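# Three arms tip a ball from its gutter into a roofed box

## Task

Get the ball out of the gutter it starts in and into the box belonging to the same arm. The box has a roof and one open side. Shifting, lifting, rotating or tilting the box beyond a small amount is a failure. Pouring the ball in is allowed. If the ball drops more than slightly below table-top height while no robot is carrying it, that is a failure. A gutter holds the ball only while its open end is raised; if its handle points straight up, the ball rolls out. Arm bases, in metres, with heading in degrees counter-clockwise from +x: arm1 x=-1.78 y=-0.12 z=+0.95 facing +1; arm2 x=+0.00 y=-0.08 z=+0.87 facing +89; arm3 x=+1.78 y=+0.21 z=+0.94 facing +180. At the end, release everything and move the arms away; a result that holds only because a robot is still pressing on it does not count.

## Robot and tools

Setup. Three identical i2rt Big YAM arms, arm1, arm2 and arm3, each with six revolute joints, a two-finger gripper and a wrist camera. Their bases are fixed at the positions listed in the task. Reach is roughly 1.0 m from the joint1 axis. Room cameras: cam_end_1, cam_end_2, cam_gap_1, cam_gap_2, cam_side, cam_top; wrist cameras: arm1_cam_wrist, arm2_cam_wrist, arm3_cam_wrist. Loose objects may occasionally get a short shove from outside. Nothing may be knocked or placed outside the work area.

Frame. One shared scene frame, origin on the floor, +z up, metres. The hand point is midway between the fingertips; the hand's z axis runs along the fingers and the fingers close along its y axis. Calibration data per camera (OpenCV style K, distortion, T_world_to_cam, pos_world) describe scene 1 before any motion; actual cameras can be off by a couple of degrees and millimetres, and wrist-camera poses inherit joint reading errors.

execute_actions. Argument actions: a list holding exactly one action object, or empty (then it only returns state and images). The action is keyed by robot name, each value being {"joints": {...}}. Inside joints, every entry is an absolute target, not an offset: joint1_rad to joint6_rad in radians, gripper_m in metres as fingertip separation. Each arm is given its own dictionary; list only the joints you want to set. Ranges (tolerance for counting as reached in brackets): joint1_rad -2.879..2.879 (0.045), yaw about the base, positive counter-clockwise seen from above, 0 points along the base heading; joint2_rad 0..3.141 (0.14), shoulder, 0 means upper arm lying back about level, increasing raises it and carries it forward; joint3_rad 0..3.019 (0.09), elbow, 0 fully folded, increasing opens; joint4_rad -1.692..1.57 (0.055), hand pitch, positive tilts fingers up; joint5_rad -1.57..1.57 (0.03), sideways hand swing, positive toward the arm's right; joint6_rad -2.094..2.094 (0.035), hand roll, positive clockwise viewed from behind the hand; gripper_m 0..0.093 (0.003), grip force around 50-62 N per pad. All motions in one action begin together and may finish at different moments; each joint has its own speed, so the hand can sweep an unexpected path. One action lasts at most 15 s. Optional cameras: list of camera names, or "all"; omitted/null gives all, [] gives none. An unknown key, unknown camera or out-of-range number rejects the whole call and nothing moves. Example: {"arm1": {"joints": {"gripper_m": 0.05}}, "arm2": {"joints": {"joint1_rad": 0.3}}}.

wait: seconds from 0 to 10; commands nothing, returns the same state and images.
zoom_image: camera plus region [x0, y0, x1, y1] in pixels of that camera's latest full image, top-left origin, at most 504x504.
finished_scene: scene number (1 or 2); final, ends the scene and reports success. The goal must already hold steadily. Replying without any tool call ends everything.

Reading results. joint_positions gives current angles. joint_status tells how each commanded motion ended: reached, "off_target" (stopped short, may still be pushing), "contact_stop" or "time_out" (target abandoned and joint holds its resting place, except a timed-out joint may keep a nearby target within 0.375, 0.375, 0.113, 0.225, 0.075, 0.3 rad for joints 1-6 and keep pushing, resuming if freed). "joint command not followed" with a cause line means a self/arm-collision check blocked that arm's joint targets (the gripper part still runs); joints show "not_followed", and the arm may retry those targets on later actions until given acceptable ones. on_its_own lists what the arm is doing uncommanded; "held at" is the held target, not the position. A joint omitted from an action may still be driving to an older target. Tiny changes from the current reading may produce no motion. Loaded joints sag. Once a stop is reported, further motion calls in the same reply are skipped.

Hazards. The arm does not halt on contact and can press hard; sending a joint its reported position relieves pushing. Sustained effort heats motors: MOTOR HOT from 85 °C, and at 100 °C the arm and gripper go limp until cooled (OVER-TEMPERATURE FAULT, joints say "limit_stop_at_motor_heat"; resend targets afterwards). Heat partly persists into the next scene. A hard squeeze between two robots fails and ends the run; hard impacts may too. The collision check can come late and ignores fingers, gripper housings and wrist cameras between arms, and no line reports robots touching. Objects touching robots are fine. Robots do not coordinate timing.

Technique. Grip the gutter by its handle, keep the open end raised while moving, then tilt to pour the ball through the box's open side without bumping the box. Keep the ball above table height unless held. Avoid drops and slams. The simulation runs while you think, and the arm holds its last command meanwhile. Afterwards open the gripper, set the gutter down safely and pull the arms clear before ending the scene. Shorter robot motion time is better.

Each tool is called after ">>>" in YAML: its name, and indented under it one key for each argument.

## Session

>>> execute_actions:
  actions: []

Scene clock: 0.00 s.
arm1.joint_positions: joint1_rad=-0.520 joint2_rad=+0.516 joint3_rad=+1.574 joint4_rad=-1.309 joint5_rad=-0.138 joint6_rad=+0.287 gripper_m=+0.094
arm1.joint_status: not commanded
arm1.hand: x=-1.6318 y=-0.1687 z=+1.5948 quat_wxyz=(-0.612, -0.261, -0.747, +0.014) (m; scene frame)
arm2.joint_positions: joint1_rad=+0.514 joint2_rad=+0.480 joint3_rad=+1.378 joint4_rad=-1.486 joint5_rad=-0.235 joint6_rad=-0.435 gripper_m=+0.094
arm2.joint_status: not commanded
arm2.hand: x=-0.1154 y=+0.0399 z=+1.4008 quat_wxyz=(-0.247, +0.851, -0.218, -0.409) (m; scene frame)
arm3.joint_positions: joint1_rad=-0.229 joint2_rad=+0.505 joint3_rad=+1.430 joint4_rad=-1.214 joint5_rad=-0.019 joint6_rad=-0.477 gripper_m=+0.094
arm3.joint_status: not commanded
arm3.hand: x=+1.5940 y=+0.2558 z=+1.5427 quat_wxyz=(-0.201, +0.796, +0.102, -0.562) (m; scene frame)
pictures: arm1_cam_wrist, arm2_cam_wrist, arm3_cam_wrist, cam_end_1, cam_end_2, cam_gap_1, cam_gap_2, cam_side, cam_top
camera_calibration (this result's frames):
arm1_cam_wrist: T_world_to_cam=[[-0.411488, -0.86056, -0.300189, -0.339242], [-0.620384, 0.50575, -0.59945, 0.0360566], [0.667684, -0.0604345, -0.741988, 2.38432], [0, 0, 0, 1]] pos_world=[-1.7092, -0.166079, 1.68891]
arm2_cam_wrist: T_world_to_cam=[[0.569163, 0.782914, 0.251196, -0.315908], [0.809756, -0.480729, -0.336445, 0.59193], [-0.142651, 0.394899, -0.907582, 1.36391], [0, 0, 0, 1]] pos_world=[-0.104953, -0.00672214, 1.51637]
arm3_cam_wrist: T_world_to_cam=[[0.0754937, 0.89672, 0.436113, -1.02159], [0.832984, 0.1837, -0.521912, -0.56896], [-0.548123, 0.402676, -0.733085, 2.02436], [0, 0, 0, 1]] pos_world=[1.66065, 0.205438, 1.63261]
Images, in order (width x height): arm1_cam_wrist 616x616, arm2_cam_wrist 616x616, arm3_cam_wrist 616x616, cam_end_1 504x504, cam_end_2 504x504, cam_gap_1 504x504, cam_gap_2 504x504, cam_side 504x504, cam_top 504x504.

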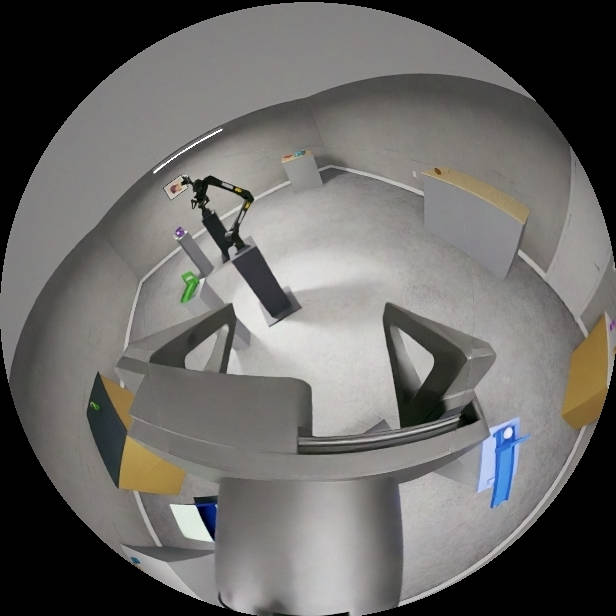

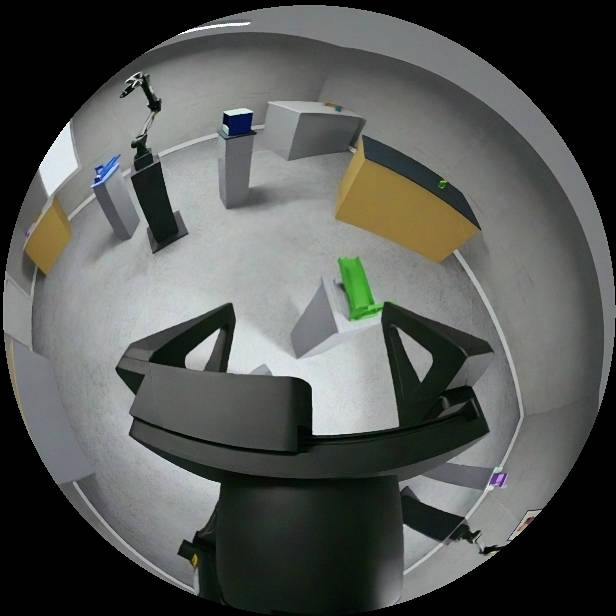

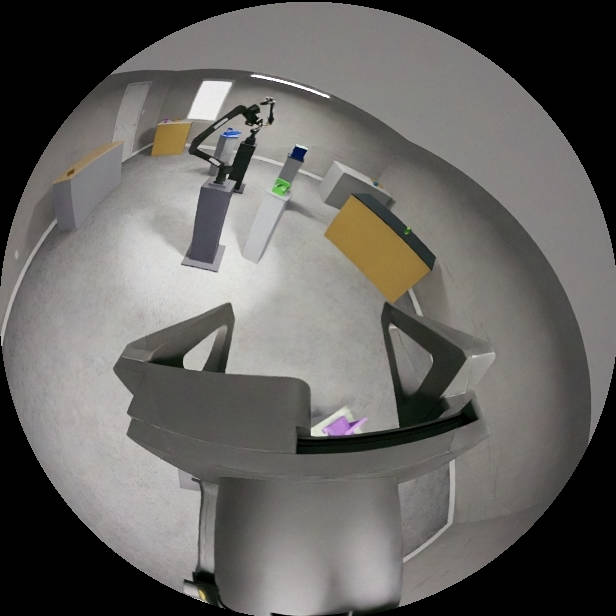

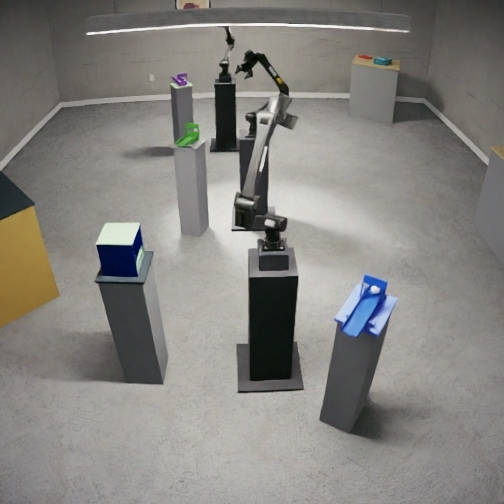

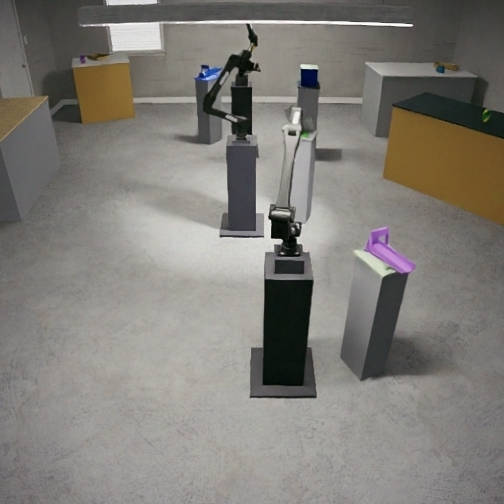

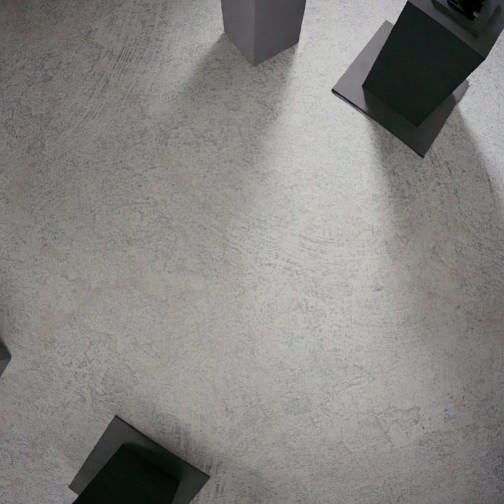

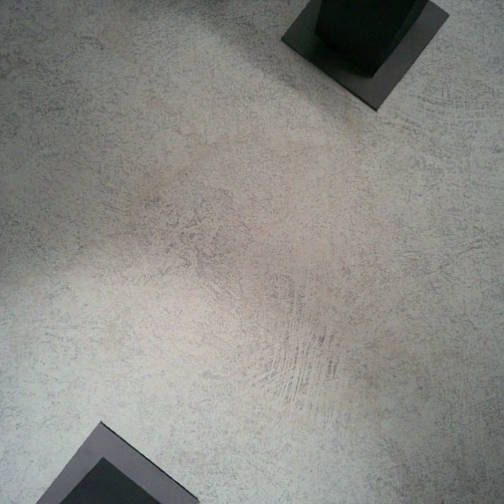

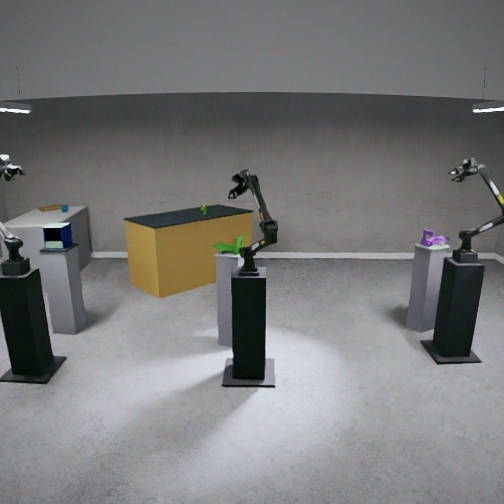

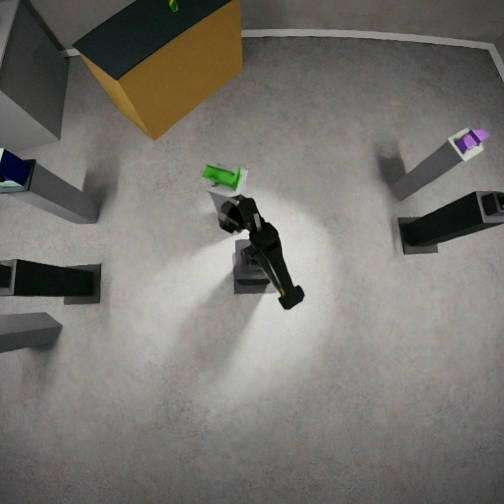

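>>> zoom_image:
  camera: "cam_end_1"
  region: [310, 250, 430, 370]

>>> zoom_image:
  camera: "cam_end_1"
  region: [70, 200, 190, 320]

>>> zoom_image:
  camera: "arm1_cam_wrist"
  region: [440, 390, 580, 530]

>>> zoom_image:
  camera: "cam_side"
  region: [0, 190, 120, 310]

Region (310, 250, 430, 370) of cam_end_1's 504x504 image, scaled by 4.200, with more detail than that image has.

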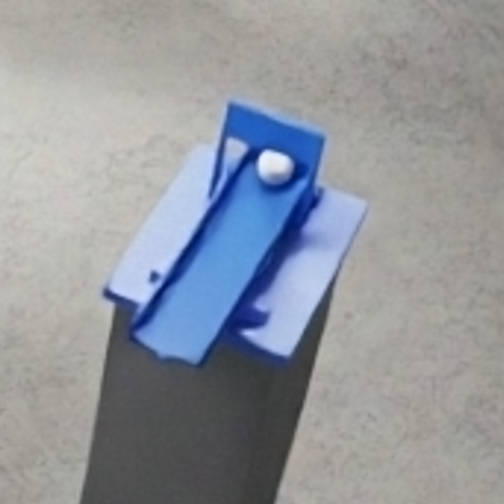

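Region (70, 200, 190, 320) of cam_end_1's 504x504 image, scaled by 4.200, with more detail than that image has.

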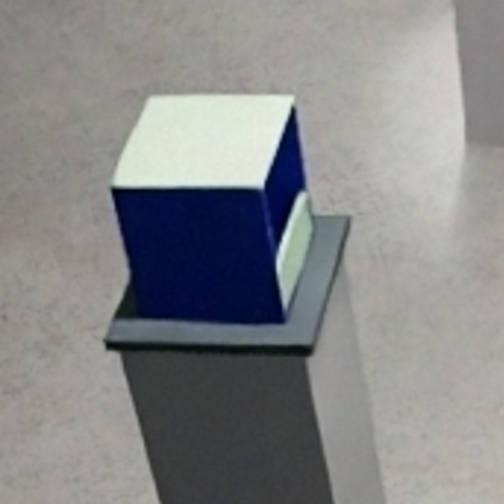

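Region (440, 390, 580, 530) of arm1_cam_wrist's 616x616 image, scaled by 3.600, with more detail than that image has.

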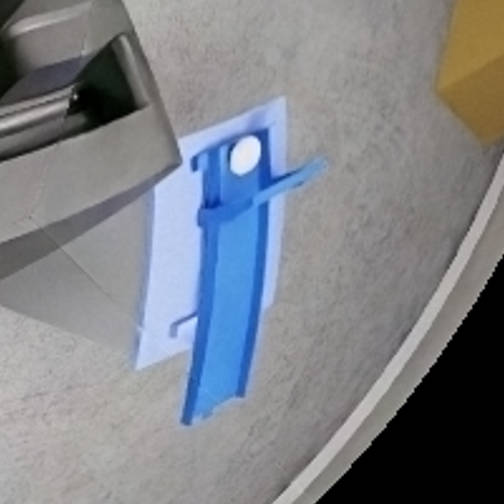

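Region (0, 190, 120, 310) of cam_side's 504x504 image, scaled by 4.200, with more detail than that image has.

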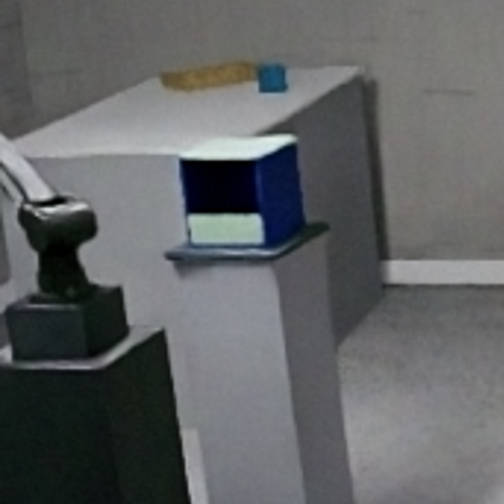

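>>> execute_actions:
  actions:
    - {"arm1":{"joints":{"joint1_rad":-2.024,"joint2_rad":2.02,"joint3_rad":1.65,"joint4_rad":-1.195,"joint5_rad":0.34,"joint6_rad":-1.44,"gripper_m":0.05}}}
  cameras: ["arm1_cam_wrist","cam_end_1"]

Scene clock: 111.63 s.
arm1.joint_positions: joint1_rad=-2.020 joint2_rad=+2.002 joint3_rad=+1.638 joint4_rad=-1.192 joint5_rad=+0.341 joint6_rad=-1.423 gripper_m=+0.050
arm1.joint_status: all done
arm1.hand: x=-2.0826 y=-0.6447 z=+1.0275 quat_wxyz=(+0.172, -0.282, -0.944, -0.012) (m; scene frame)
arm2.joint_positions: joint1_rad=+0.514 joint2_rad=+0.480 joint3_rad=+1.378 joint4_rad=-1.486 joint5_rad=-0.235 joint6_rad=-0.435 gripper_m=+0.094
arm2.joint_status: not commanded
arm2.hand: x=-0.1154 y=+0.0399 z=+1.4008 quat_wxyz=(-0.247, +0.851, -0.218, -0.409) (m; scene frame)
arm3.joint_positions: joint1_rad=-0.229 joint2_rad=+0.505 joint3_rad=+1.430 joint4_rad=-1.214 joint5_rad=-0.019 joint6_rad=-0.477 gripper_m=+0.094
arm3.joint_status: not commanded
arm3.hand: x=+1.5940 y=+0.2558 z=+1.5427 quat_wxyz=(-0.201, +0.796, +0.102, -0.562) (m; scene frame)
pictures: arm1_cam_wrist, cam_end_1
camera_calibration (this result's frames):
arm1_cam_wrist: T_world_to_cam=[[-0.537665, -0.839393, 0.0795944, -1.74396], [-0.446449, 0.363501, 0.817649, -1.5285], [-0.715262, 0.404087, -0.570188, -0.521607], [0, 0, 0, 1]] pos_world=[-1.99315, -0.697486, 1.09117]
Images, in order (width x height): arm1_cam_wrist 616x616, cam_end_1 504x504.

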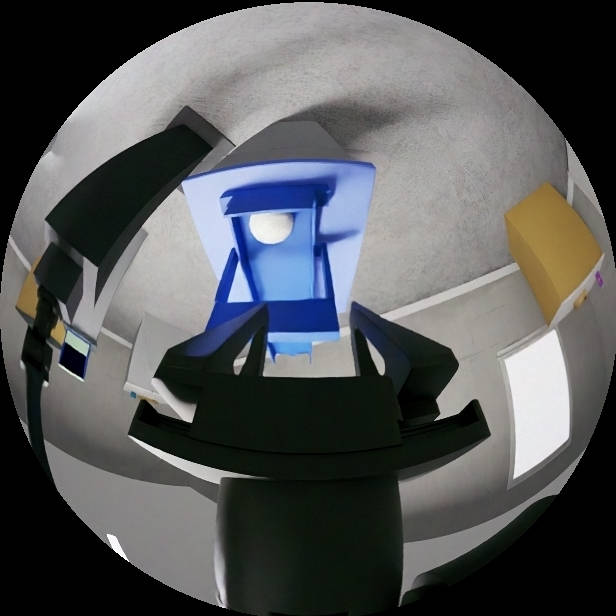

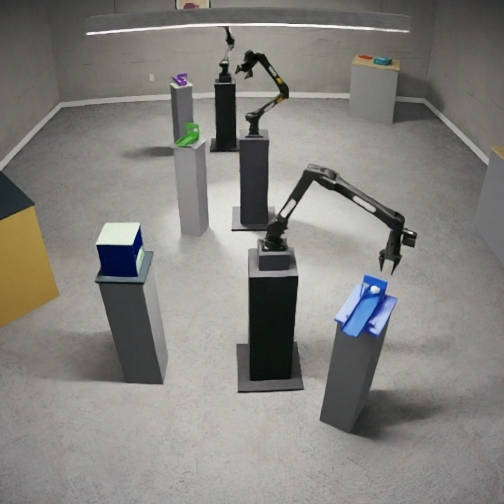

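>>> zoom_image:
  camera: "arm1_cam_wrist"
  region: [180, 150, 390, 370]

Region (180, 150, 390, 370) of arm1_cam_wrist's 616x616 image, scaled by 2.291, with more detail than that image has; it fills the left 481 columns of this view, and the rest is white.

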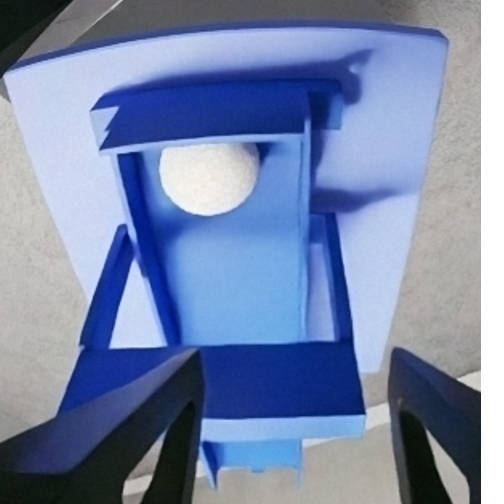

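>>> execute_actions:
  actions:
    - {"arm1":{"joints":{"joint1_rad":-2.046,"joint2_rad":2.04,"joint3_rad":1.455,"joint4_rad":-0.985}}}
  cameras: ["arm1_cam_wrist"]

Scene clock: 232.63 s.
arm1.joint_positions: joint1_rad=-2.044 joint2_rad=+2.026 joint3_rad=+1.449 joint4_rad=-0.996 joint5_rad=+0.341 joint6_rad=-1.424 gripper_m=+0.050
arm1.joint_status: all done
arm1.hand: x=-2.0812 y=-0.6075 z=+0.9494 quat_wxyz=(+0.170, -0.292, -0.941, -0.023) (m; scene frame)
arm2.joint_positions: joint1_rad=+0.514 joint2_rad=+0.480 joint3_rad=+1.378 joint4_rad=-1.486 joint5_rad=-0.235 joint6_rad=-0.435 gripper_m=+0.094
arm2.joint_status: not commanded
arm2.hand: x=-0.1154 y=+0.0399 z=+1.4008 quat_wxyz=(-0.247, +0.851, -0.218, -0.409) (m; scene frame)
arm3.joint_positions: joint1_rad=-0.229 joint2_rad=+0.505 joint3_rad=+1.430 joint4_rad=-1.214 joint5_rad=-0.019 joint6_rad=-0.477 gripper_m=+0.094
arm3.joint_status: not commanded
arm3.hand: x=+1.5940 y=+0.2558 z=+1.5427 quat_wxyz=(-0.201, +0.796, +0.102, -0.562) (m; scene frame)
pictures: arm1_cam_wrist
camera_calibration (this result's frames):
arm1_cam_wrist: T_world_to_cam=[[-0.558017, -0.827475, 0.0624605, -1.72469], [-0.444052, 0.361341, 0.819909, -1.47605], [-0.701024, 0.429788, -0.569076, -0.535968], [0, 0, 0, 1]] pos_world=[-1.99358, -0.663427, 1.01295]
Images, in order (width x height): arm1_cam_wrist 616x616.

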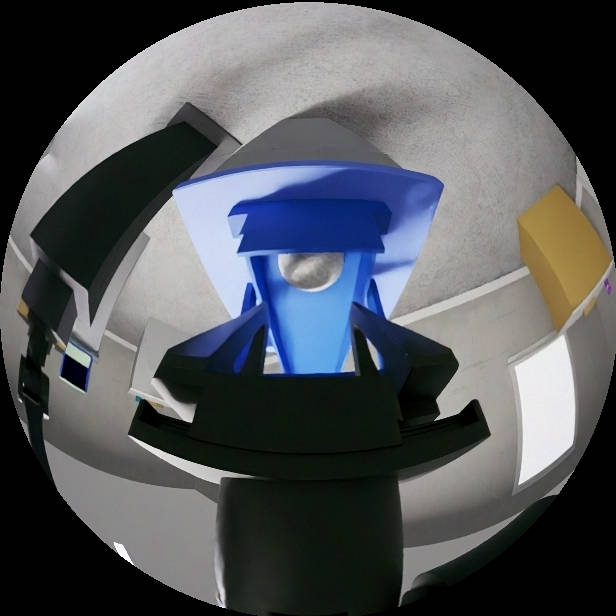

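>>> zoom_image:
  camera: "arm1_cam_wrist"
  region: [210, 180, 410, 380]

Region (210, 180, 410, 380) of arm1_cam_wrist's 616x616 image, scaled by 2.520, with more detail than that image has.

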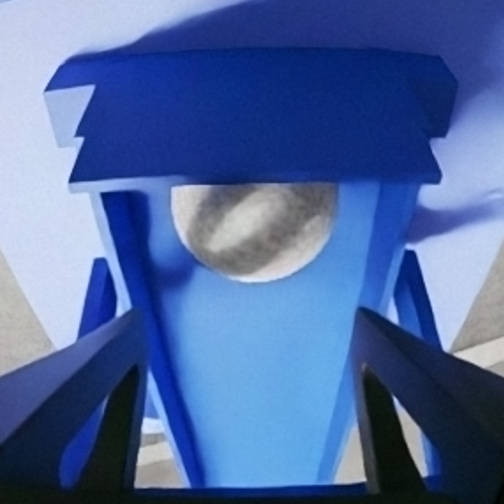

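>>> execute_actions:
  actions:
    - {"arm1":{"joints":{"joint1_rad":-2.035,"joint2_rad":2.075,"joint3_rad":1.445,"joint4_rad":-0.945}}}
  cameras: ["arm1_cam_wrist"]

Scene clock: 271.67 s.
arm1.joint_positions: joint1_rad=-2.044 joint2_rad=+2.047 joint3_rad=+1.449 joint4_rad=-0.956 joint5_rad=+0.341 joint6_rad=-1.424 gripper_m=+0.050
arm1.joint_status: all done
arm1.hand: x=-2.0838 y=-0.6135 z=+0.9378 quat_wxyz=(+0.172, -0.293, -0.941, -0.014) (m; scene frame)
arm2.joint_positions: joint1_rad=+0.514 joint2_rad=+0.480 joint3_rad=+1.378 joint4_rad=-1.486 joint5_rad=-0.235 joint6_rad=-0.435 gripper_m=+0.094
arm2.joint_status: not commanded
arm2.hand: x=-0.1154 y=+0.0399 z=+1.4008 quat_wxyz=(-0.247, +0.851, -0.218, -0.409) (m; scene frame)
arm3.joint_positions: joint1_rad=-0.229 joint2_rad=+0.505 joint3_rad=+1.430 joint4_rad=-1.214 joint5_rad=-0.019 joint6_rad=-0.477 gripper_m=+0.094
arm3.joint_status: not commanded
arm3.hand: x=+1.5940 y=+0.2558 z=+1.5427 quat_wxyz=(-0.201, +0.796, +0.102, -0.562) (m; scene frame)
pictures: arm1_cam_wrist
camera_calibration (this result's frames):
arm1_cam_wrist: T_world_to_cam=[[-0.556748, -0.826768, 0.0805431, -1.74424], [-0.437797, 0.374443, 0.81739, -1.44201], [-0.70595, 0.419818, -0.570427, -0.556866], [0, 0, 0, 1]] pos_world=[-1.99553, -0.668345, 1.00152]
Images, in order (width x height): arm1_cam_wrist 616x616.

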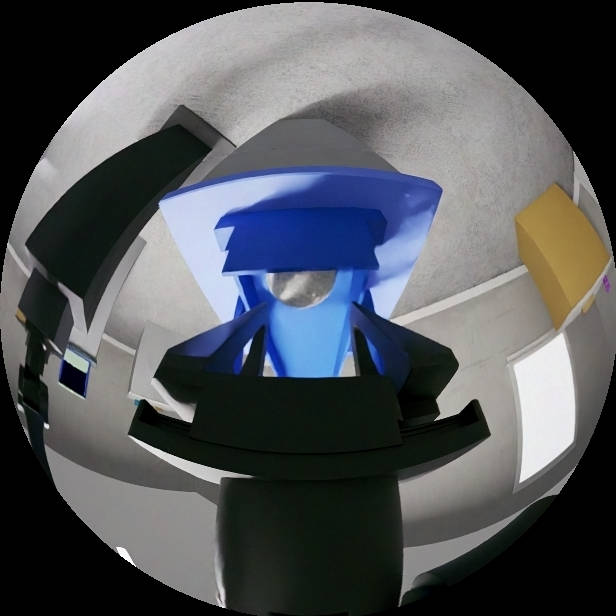

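>>> zoom_image:
  camera: "arm1_cam_wrist"
  region: [210, 190, 410, 390]

Region (210, 190, 410, 390) of arm1_cam_wrist's 616x616 image, scaled by 2.520, with more detail than that image has.

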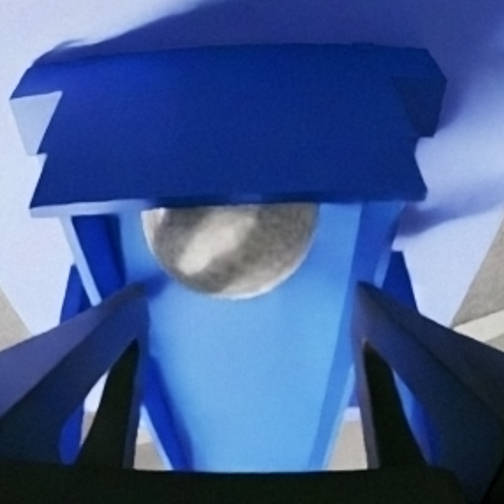

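>>> execute_actions:
  actions:
    - {"arm1":{"joints":{"joint1_rad":-2.024,"joint2_rad":2.116}}}
  cameras: ["arm1_cam_wrist"]

Scene clock: 295.27 s.
arm1.joint_positions: joint1_rad=-2.029 joint2_rad=+2.090 joint3_rad=+1.447 joint4_rad=-0.955 joint5_rad=+0.344 joint6_rad=-1.425 gripper_m=+0.050
arm1.joint_status: all done
arm1.hand: x=-2.0743 y=-0.6115 z=+0.9140 quat_wxyz=(+0.170, -0.282, -0.944, -0.033) (m; scene frame)
arm2.joint_positions: joint1_rad=+0.514 joint2_rad=+0.480 joint3_rad=+1.378 joint4_rad=-1.486 joint5_rad=-0.235 joint6_rad=-0.435 gripper_m=+0.094
arm2.joint_status: not commanded
arm2.hand: x=-0.1154 y=+0.0399 z=+1.4008 quat_wxyz=(-0.247, +0.851, -0.218, -0.409) (m; scene frame)
arm3.joint_positions: joint1_rad=-0.229 joint2_rad=+0.505 joint3_rad=+1.430 joint4_rad=-1.214 joint5_rad=-0.019 joint6_rad=-0.477 gripper_m=+0.094
arm3.joint_status: not commanded
arm3.hand: x=+1.5940 y=+0.2558 z=+1.5427 quat_wxyz=(-0.201, +0.796, +0.102, -0.562) (m; scene frame)
pictures: arm1_cam_wrist
camera_calibration (this result's frames):
arm1_cam_wrist: T_world_to_cam=[[-0.545188, -0.837432, 0.0384357, -1.67942], [-0.45598, 0.334703, 0.824655, -1.48785], [-0.703458, 0.432066, -0.564328, -0.557489], [0, 0, 0, 1]] pos_world=[-1.9862, -0.667541, 0.976908]
Images, in order (width x height): arm1_cam_wrist 616x616.

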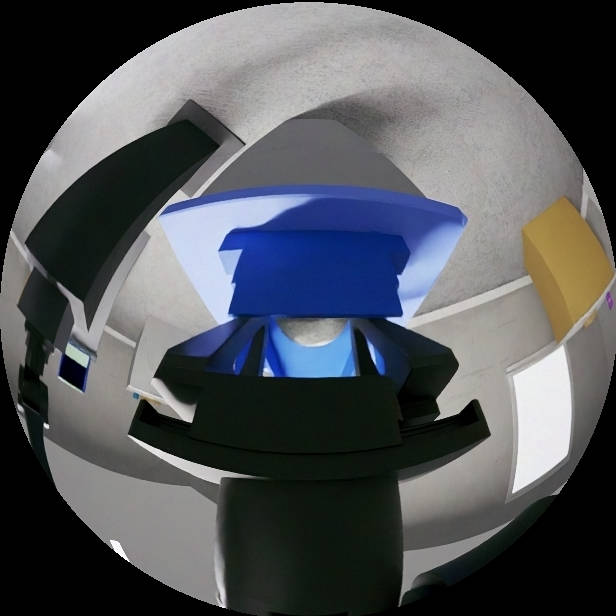

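>>> zoom_image:
  camera: "arm1_cam_wrist"
  region: [230, 230, 390, 390]

Region (230, 230, 390, 390) of arm1_cam_wrist's 616x616 image, scaled by 3.150, with more detail than that image has.

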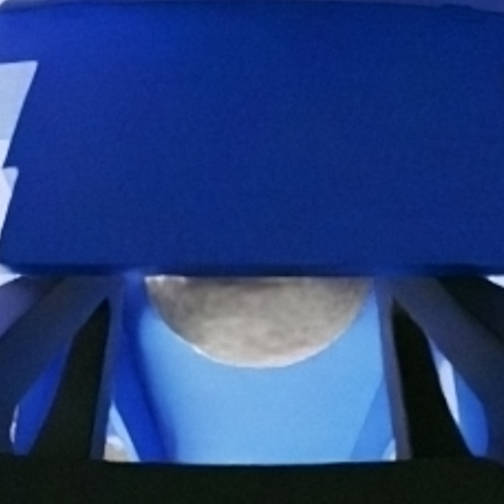

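>>> execute_actions:
  actions:
    - {"arm1":{"joints":{"gripper_m":0.034}}}
  cameras: ["arm1_cam_wrist"]

Scene clock: 311.93 s.
arm1.joint_positions: joint1_rad=-2.029 joint2_rad=+2.090 joint3_rad=+1.447 joint4_rad=-0.954 joint5_rad=+0.344 joint6_rad=-1.425 gripper_m=+0.040
arm1.joint_status: gripper_m off_target (ended at +0.040, target +0.034)
arm1.hand: x=-2.0743 y=-0.6116 z=+0.9140 quat_wxyz=(+0.170, -0.282, -0.944, -0.033) (m; scene frame)
arm2.joint_positions: joint1_rad=+0.514 joint2_rad=+0.480 joint3_rad=+1.378 joint4_rad=-1.486 joint5_rad=-0.235 joint6_rad=-0.435 gripper_m=+0.094
arm2.joint_status: not commanded
arm2.hand: x=-0.1154 y=+0.0399 z=+1.4008 quat_wxyz=(-0.247, +0.851, -0.218, -0.409) (m; scene frame)
arm3.joint_positions: joint1_rad=-0.229 joint2_rad=+0.505 joint3_rad=+1.430 joint4_rad=-1.214 joint5_rad=-0.019 joint6_rad=-0.477 gripper_m=+0.094
arm3.joint_status: not commanded
arm3.hand: x=+1.5940 y=+0.2558 z=+1.5427 quat_wxyz=(-0.201, +0.796, +0.102, -0.562) (m; scene frame)
pictures: arm1_cam_wrist
camera_calibration (this result's frames):
arm1_cam_wrist: T_world_to_cam=[[-0.54518, -0.83742, 0.0388132, -1.67983], [-0.455847, 0.334987, 0.824613, -1.48735], [-0.70355, 0.43187, -0.564364, -0.55776], [0, 0, 0, 1]] pos_world=[-1.98623, -0.667601, 0.976912]
Images, in order (width x height): arm1_cam_wrist 616x616.

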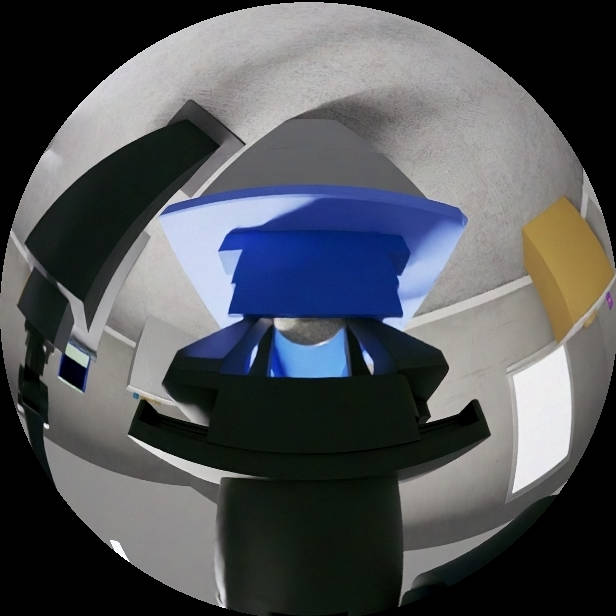

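>>> execute_actions:
  actions:
    - {"arm1":{"joints":{"joint2_rad":1.89}}}
  cameras: ["arm1_cam_wrist","cam_end_1"]

Scene clock: 391.33 s.
arm1.joint_positions: joint1_rad=-2.029 joint2_rad=+1.876 joint3_rad=+1.432 joint4_rad=-0.954 joint5_rad=+0.341 joint6_rad=-1.425 gripper_m=+0.040
arm1.joint_status: all done
arm1.hand: x=-2.0804 y=-0.6271 z=+1.0278 quat_wxyz=(+0.183, -0.297, -0.935, +0.064) (m; scene frame)
arm2.joint_positions: joint1_rad=+0.514 joint2_rad=+0.480 joint3_rad=+1.378 joint4_rad=-1.486 joint5_rad=-0.235 joint6_rad=-0.435 gripper_m=+0.094
arm2.joint_status: not commanded
arm2.hand: x=-0.1154 y=+0.0399 z=+1.4008 quat_wxyz=(-0.247, +0.851, -0.218, -0.409) (m; scene frame)
arm3.joint_positions: joint1_rad=-0.229 joint2_rad=+0.505 joint3_rad=+1.430 joint4_rad=-1.214 joint5_rad=-0.019 joint6_rad=-0.477 gripper_m=+0.094
arm3.joint_status: not commanded
arm3.hand: x=+1.5940 y=+0.2558 z=+1.5427 quat_wxyz=(-0.201, +0.796, +0.102, -0.562) (m; scene frame)
pictures: arm1_cam_wrist, cam_end_1
camera_calibration (this result's frames):
arm1_cam_wrist: T_world_to_cam=[[-0.533079, -0.813235, 0.233402, -1.86022], [-0.390336, 0.481148, 0.784942, -1.31008], [-0.750643, 0.327331, -0.573925, -0.644886], [0, 0, 0, 1]] pos_world=[-1.98709, -0.671361, 1.0924]
Images, in order (width x height): arm1_cam_wrist 616x616, cam_end_1 504x504.

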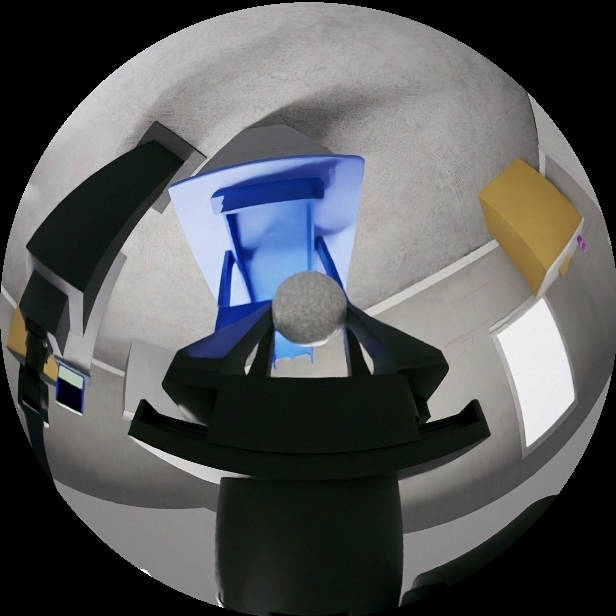

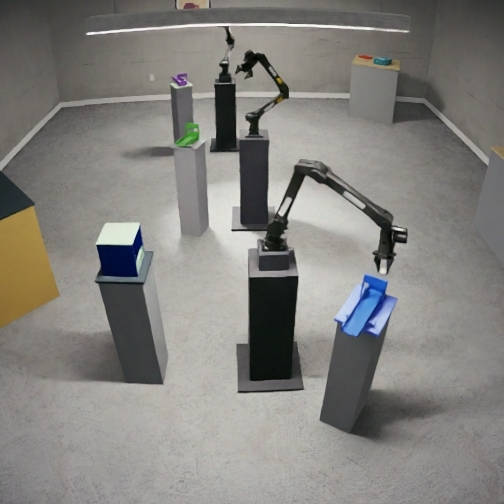

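>>> execute_actions:
  actions:
    - {"arm1":{"joints":{"joint1_rad":1.58,"joint3_rad":0.6,"joint4_rad":1.19,"joint5_rad":0.0,"joint6_rad":0.0}}}
  cameras: ["arm1_cam_wrist","cam_end_1"]

Scene clock: 406.30 s.
arm1.joint_positions: joint1_rad=+1.586 joint2_rad=+1.881 joint3_rad=+0.603 joint4_rad=+1.168 joint5_rad=-0.001 joint6_rad=-0.017 gripper_m=+0.040
arm1.joint_status: all done
arm1.hand: x=-1.7988 y=+0.4357 z=+1.0215 quat_wxyz=(-0.463, +0.540, -0.516, -0.477) (m; scene frame)
arm2.joint_positions: joint1_rad=+0.514 joint2_rad=+0.480 joint3_rad=+1.378 joint4_rad=-1.486 joint5_rad=-0.235 joint6_rad=-0.435 gripper_m=+0.094
arm2.joint_status: not commanded
arm2.hand: x=-0.1154 y=+0.0399 z=+1.4008 quat_wxyz=(-0.247, +0.851, -0.218, -0.409) (m; scene frame)
arm3.joint_positions: joint1_rad=-0.229 joint2_rad=+0.505 joint3_rad=+1.430 joint4_rad=-1.214 joint5_rad=-0.019 joint6_rad=-0.477 gripper_m=+0.094
arm3.joint_status: not commanded
arm3.hand: x=+1.5940 y=+0.2558 z=+1.5427 quat_wxyz=(-0.201, +0.796, +0.102, -0.562) (m; scene frame)
pictures: arm1_cam_wrist, cam_end_1
camera_calibration (this result's frames):
arm1_cam_wrist: T_world_to_cam=[[0.999424, 0.0335812, 0.00492304, 1.77676], [0.0262466, -0.672736, -0.739417, 1.10267], [-0.0215186, 0.73912, -0.67323, 0.448626], [0, 0, 0, 1]] pos_world=[-1.79502, 0.350553, 1.10862]
Images, in order (width x height): arm1_cam_wrist 616x616, cam_end_1 504x504.

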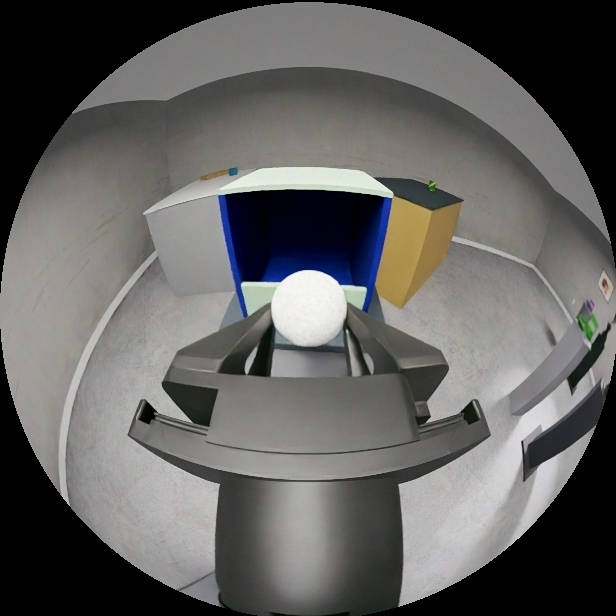

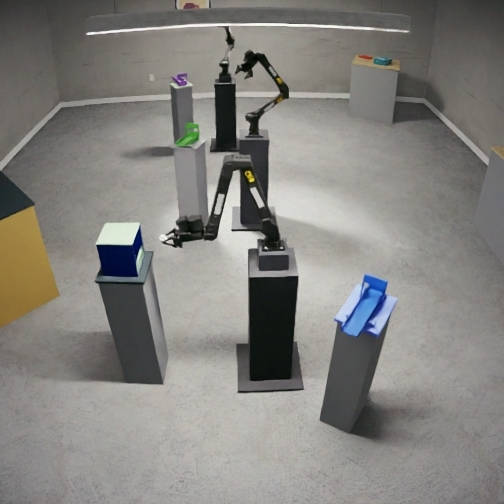

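>>> zoom_image:
  camera: "arm1_cam_wrist"
  region: [200, 150, 420, 370]

Region (200, 150, 420, 370) of arm1_cam_wrist's 616x616 image, scaled by 2.291, with more detail than that image has.

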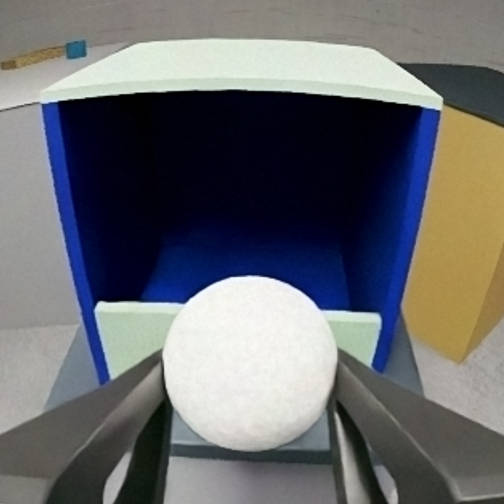

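>>> execute_actions:
  actions:
    - {"arm1":{"joints":{"joint2_rad":2.025,"joint3_rad":0.85,"joint4_rad":1.04}}}
  cameras: ["arm1_cam_wrist"]

Scene clock: 464.57 s.
arm1.joint_positions: joint1_rad=+1.586 joint2_rad=+2.023 joint3_rad=+0.830 joint4_rad=+1.045 joint5_rad=-0.001 joint6_rad=-0.016 gripper_m=+0.040
arm1.joint_status: all done
arm1.hand: x=-1.8017 y=+0.5112 z=+0.9934 quat_wxyz=(-0.453, +0.549, -0.525, -0.467) (m; scene frame)
arm2.joint_positions: joint1_rad=+0.514 joint2_rad=+0.480 joint3_rad=+1.378 joint4_rad=-1.486 joint5_rad=-0.235 joint6_rad=-0.435 gripper_m=+0.094
arm2.joint_status: not commanded
arm2.hand: x=-0.1154 y=+0.0399 z=+1.4008 quat_wxyz=(-0.247, +0.851, -0.218, -0.409) (m; scene frame)
arm3.joint_positions: joint1_rad=-0.229 joint2_rad=+0.505 joint3_rad=+1.430 joint4_rad=-1.214 joint5_rad=-0.019 joint6_rad=-0.477 gripper_m=+0.094
arm3.joint_status: not commanded
arm3.hand: x=+1.5940 y=+0.2558 z=+1.5427 quat_wxyz=(-0.201, +0.796, +0.102, -0.562) (m; scene frame)
pictures: arm1_cam_wrist
camera_calibration (this result's frames):
arm1_cam_wrist: T_world_to_cam=[[0.99941, 0.0340327, 0.00459788, 1.77732], [0.0271408, -0.700703, -0.712937, 1.12236], [-0.0210414, 0.712641, -0.701213, 0.416061], [0, 0, 0, 1]] pos_world=[-1.79798, 0.429452, 1.08375]
Images, in order (width x height): arm1_cam_wrist 616x616.

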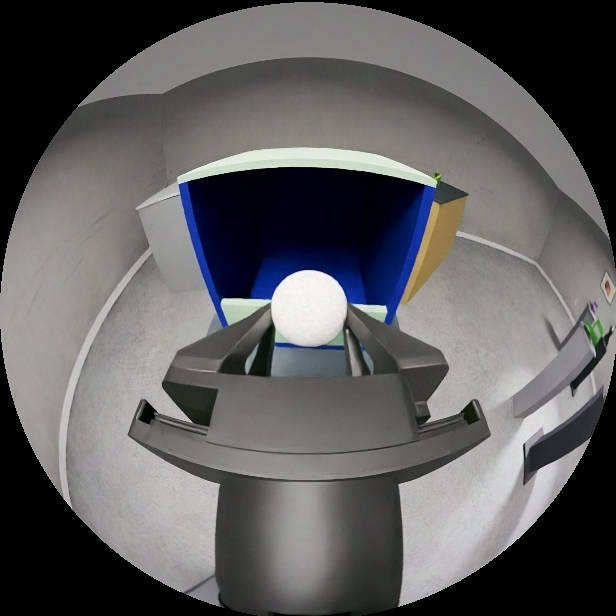

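>>> execute_actions:
  actions:
    - {"arm1":{"joints":{"joint2_rad":2.085,"joint3_rad":1.015,"joint4_rad":0.925}}}
  cameras: ["arm1_cam_wrist"]

Scene clock: 474.50 s.
arm1.joint_positions: joint1_rad=+1.586 joint2_rad=+2.071 joint3_rad=+0.991 joint4_rad=+0.932 joint5_rad=-0.001 joint6_rad=-0.016 gripper_m=+0.040
arm1.joint_status: all done
arm1.hand: x=-1.8035 y=+0.5648 z=+0.9997 quat_wxyz=(-0.453, +0.549, -0.525, -0.467) (m; scene frame)
arm2.joint_positions: joint1_rad=+0.514 joint2_rad=+0.480 joint3_rad=+1.378 joint4_rad=-1.486 joint5_rad=-0.235 joint6_rad=-0.435 gripper_m=+0.094
arm2.joint_status: not commanded
arm2.hand: x=-0.1154 y=+0.0399 z=+1.4008 quat_wxyz=(-0.247, +0.851, -0.218, -0.409) (m; scene frame)
arm3.joint_positions: joint1_rad=-0.229 joint2_rad=+0.505 joint3_rad=+1.430 joint4_rad=-1.214 joint5_rad=-0.019 joint6_rad=-0.477 gripper_m=+0.094
arm3.joint_status: not commanded
arm3.hand: x=+1.5940 y=+0.2558 z=+1.5427 quat_wxyz=(-0.201, +0.796, +0.102, -0.562) (m; scene frame)
pictures: arm1_cam_wrist
camera_calibration (this result's frames):
arm1_cam_wrist: T_world_to_cam=[[0.99941, 0.0340426, 0.00459875, 1.77729], [0.0271644, -0.701246, -0.712401, 1.16431], [-0.0210271, 0.712106, -0.701757, 0.383102], [0, 0, 0, 1]] pos_world=[-1.79981, 0.483154, 1.09013]
Images, in order (width x height): arm1_cam_wrist 616x616.

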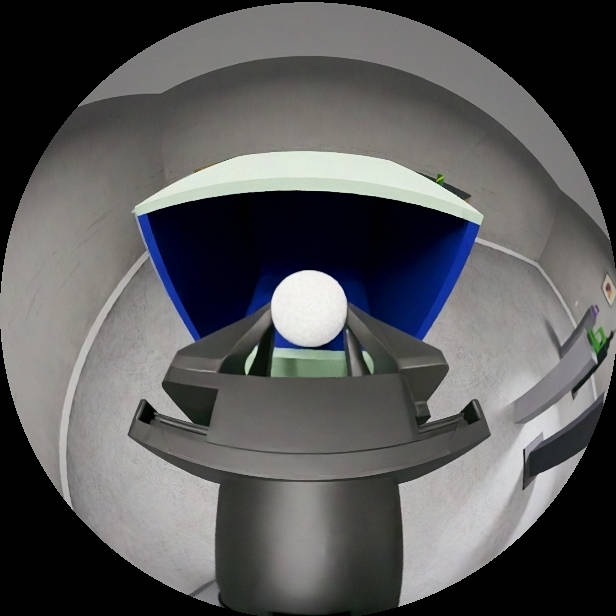

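>>> execute_actions:
  actions:
    - {"arm1":{"joints":{"joint2_rad":2.16,"joint3_rad":1.18,"joint4_rad":0.818}}}
  cameras: ["arm1_cam_wrist","cam_end_1"]

Scene clock: 487.57 s.
arm1.joint_positions: joint1_rad=+1.586 joint2_rad=+2.148 joint3_rad=+1.148 joint4_rad=+0.824 joint5_rad=-0.001 joint6_rad=-0.016 gripper_m=+0.040
arm1.joint_status: all done
arm1.hand: x=-1.8053 y=+0.6122 z=+0.9884 quat_wxyz=(-0.445, +0.556, -0.531, -0.459) (m; scene frame)
arm2.joint_positions: joint1_rad=+0.514 joint2_rad=+0.480 joint3_rad=+1.378 joint4_rad=-1.486 joint5_rad=-0.235 joint6_rad=-0.435 gripper_m=+0.094
arm2.joint_status: not commanded
arm2.hand: x=-0.1154 y=+0.0399 z=+1.4008 quat_wxyz=(-0.247, +0.851, -0.218, -0.409) (m; scene frame)
arm3.joint_positions: joint1_rad=-0.229 joint2_rad=+0.505 joint3_rad=+1.430 joint4_rad=-1.214 joint5_rad=-0.019 joint6_rad=-0.477 gripper_m=+0.094
arm3.joint_status: not commanded
arm3.hand: x=+1.5940 y=+0.2558 z=+1.5427 quat_wxyz=(-0.201, +0.796, +0.102, -0.562) (m; scene frame)
pictures: arm1_cam_wrist, cam_end_1
camera_calibration (this result's frames):
arm1_cam_wrist: T_world_to_cam=[[0.999397, 0.0344066, 0.00462573, 1.77722], [0.0280284, -0.721055, -0.692311, 1.1833], [-0.0204847, 0.692023, -0.721585, 0.374218], [0, 0, 0, 1]] pos_world=[-1.80165, 0.533107, 1.08102]
Images, in order (width x height): arm1_cam_wrist 616x616, cam_end_1 504x504.

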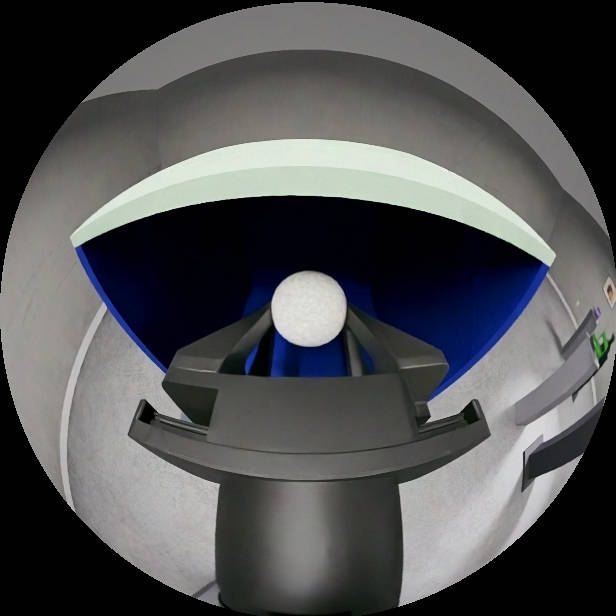

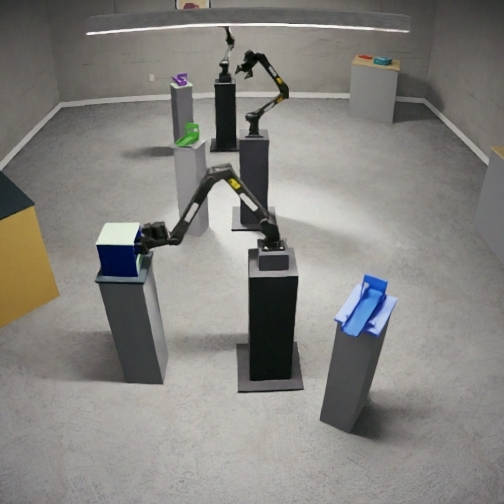

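>>> execute_actions:
  actions:
    - {"arm1":{"joints":{"gripper_m":0.06}}}
  cameras: ["arm1_cam_wrist"]

>>> execute_actions:
  actions:
    - {"arm1":{"joints":{"joint2_rad":2.09,"joint3_rad":1.02,"joint4_rad":0.93}}}
  cameras: ["arm1_cam_wrist"]

Scene clock: 494.57 s.
arm1.joint_positions: joint1_rad=+1.586 joint2_rad=+2.148 joint3_rad=+1.148 joint4_rad=+0.824 joint5_rad=-0.001 joint6_rad=-0.016 gripper_m=+0.060
arm1.joint_status: all done
arm1.hand: x=-1.8053 y=+0.6122 z=+0.9884 quat_wxyz=(-0.445, +0.556, -0.531, -0.459) (m; scene frame)
arm2.joint_positions: joint1_rad=+0.514 joint2_rad=+0.480 joint3_rad=+1.378 joint4_rad=-1.486 joint5_rad=-0.235 joint6_rad=-0.435 gripper_m=+0.094
arm2.joint_status: not commanded
arm2.hand: x=-0.1154 y=+0.0399 z=+1.4008 quat_wxyz=(-0.247, +0.851, -0.218, -0.409) (m; scene frame)
arm3.joint_positions: joint1_rad=-0.229 joint2_rad=+0.505 joint3_rad=+1.430 joint4_rad=-1.214 joint5_rad=-0.019 joint6_rad=-0.477 gripper_m=+0.094
arm3.joint_status: not commanded
arm3.hand: x=+1.5940 y=+0.2558 z=+1.5427 quat_wxyz=(-0.201, +0.796, +0.102, -0.562) (m; scene frame)
pictures: arm1_cam_wrist
camera_calibration (this result's frames):
arm1_cam_wrist: T_world_to_cam=[[0.999397, 0.0344066, 0.00462573, 1.77722], [0.0280284, -0.721055, -0.692311, 1.1833], [-0.0204847, 0.692023, -0.721585, 0.374218], [0, 0, 0, 1]] pos_world=[-1.80165, 0.533107, 1.08102]
Images, in order (width x height): arm1_cam_wrist 616x616.

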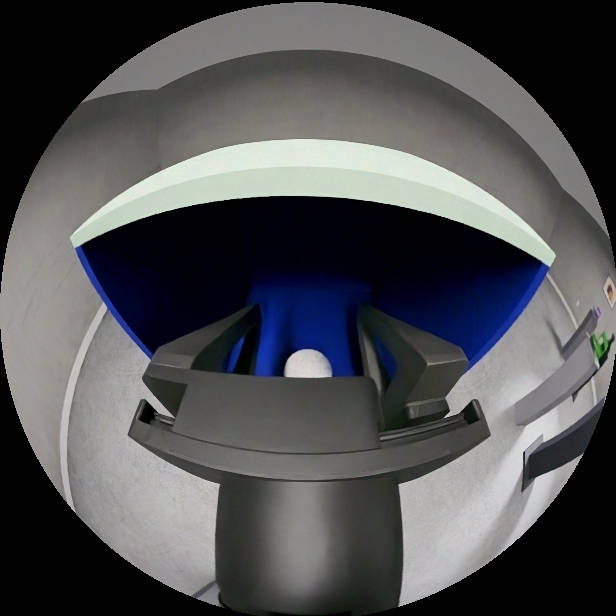

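Scene clock: 495.50 s.
arm1.joint_positions: joint1_rad=+1.586 joint2_rad=+2.112 joint3_rad=+1.017 joint4_rad=+0.911 joint5_rad=-0.001 joint6_rad=-0.016 gripper_m=+0.060
arm1.joint_status: all done
arm1.hand: x=-1.8039 y=+0.5704 z=+0.9782 quat_wxyz=(-0.443, +0.558, -0.533, -0.457) (m; scene frame)
arm2.joint_positions: joint1_rad=+0.514 joint2_rad=+0.480 joint3_rad=+1.378 joint4_rad=-1.486 joint5_rad=-0.235 joint6_rad=-0.435 gripper_m=+0.094
arm2.joint_status: not commanded
arm2.hand: x=-0.1154 y=+0.0399 z=+1.4008 quat_wxyz=(-0.247, +0.851, -0.218, -0.409) (m; scene frame)
arm3.joint_positions: joint1_rad=-0.229 joint2_rad=+0.505 joint3_rad=+1.430 joint4_rad=-1.214 joint5_rad=-0.019 joint6_rad=-0.477 gripper_m=+0.094
arm3.joint_status: not commanded
arm3.hand: x=+1.5940 y=+0.2558 z=+1.5427 quat_wxyz=(-0.201, +0.796, +0.102, -0.562) (m; scene frame)
pictures: arm1_cam_wrist
camera_calibration (this result's frames):
arm1_cam_wrist: T_world_to_cam=[[0.999394, 0.0345002, 0.004631, 1.77725], [0.0282478, -0.726049, -0.687062, 1.14422], [-0.0203415, 0.686777, -0.726584, 0.403926], [0, 0, 0, 1]] pos_world=[-1.80028, 0.492035, 1.0714]
Images, in order (width x height): arm1_cam_wrist 616x616.

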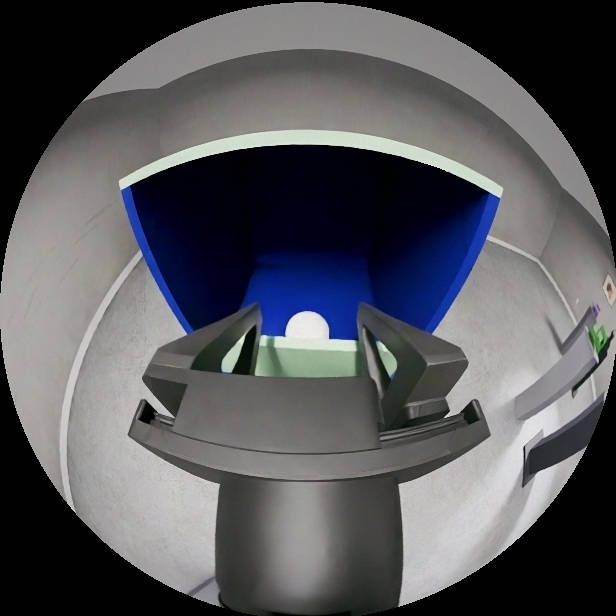

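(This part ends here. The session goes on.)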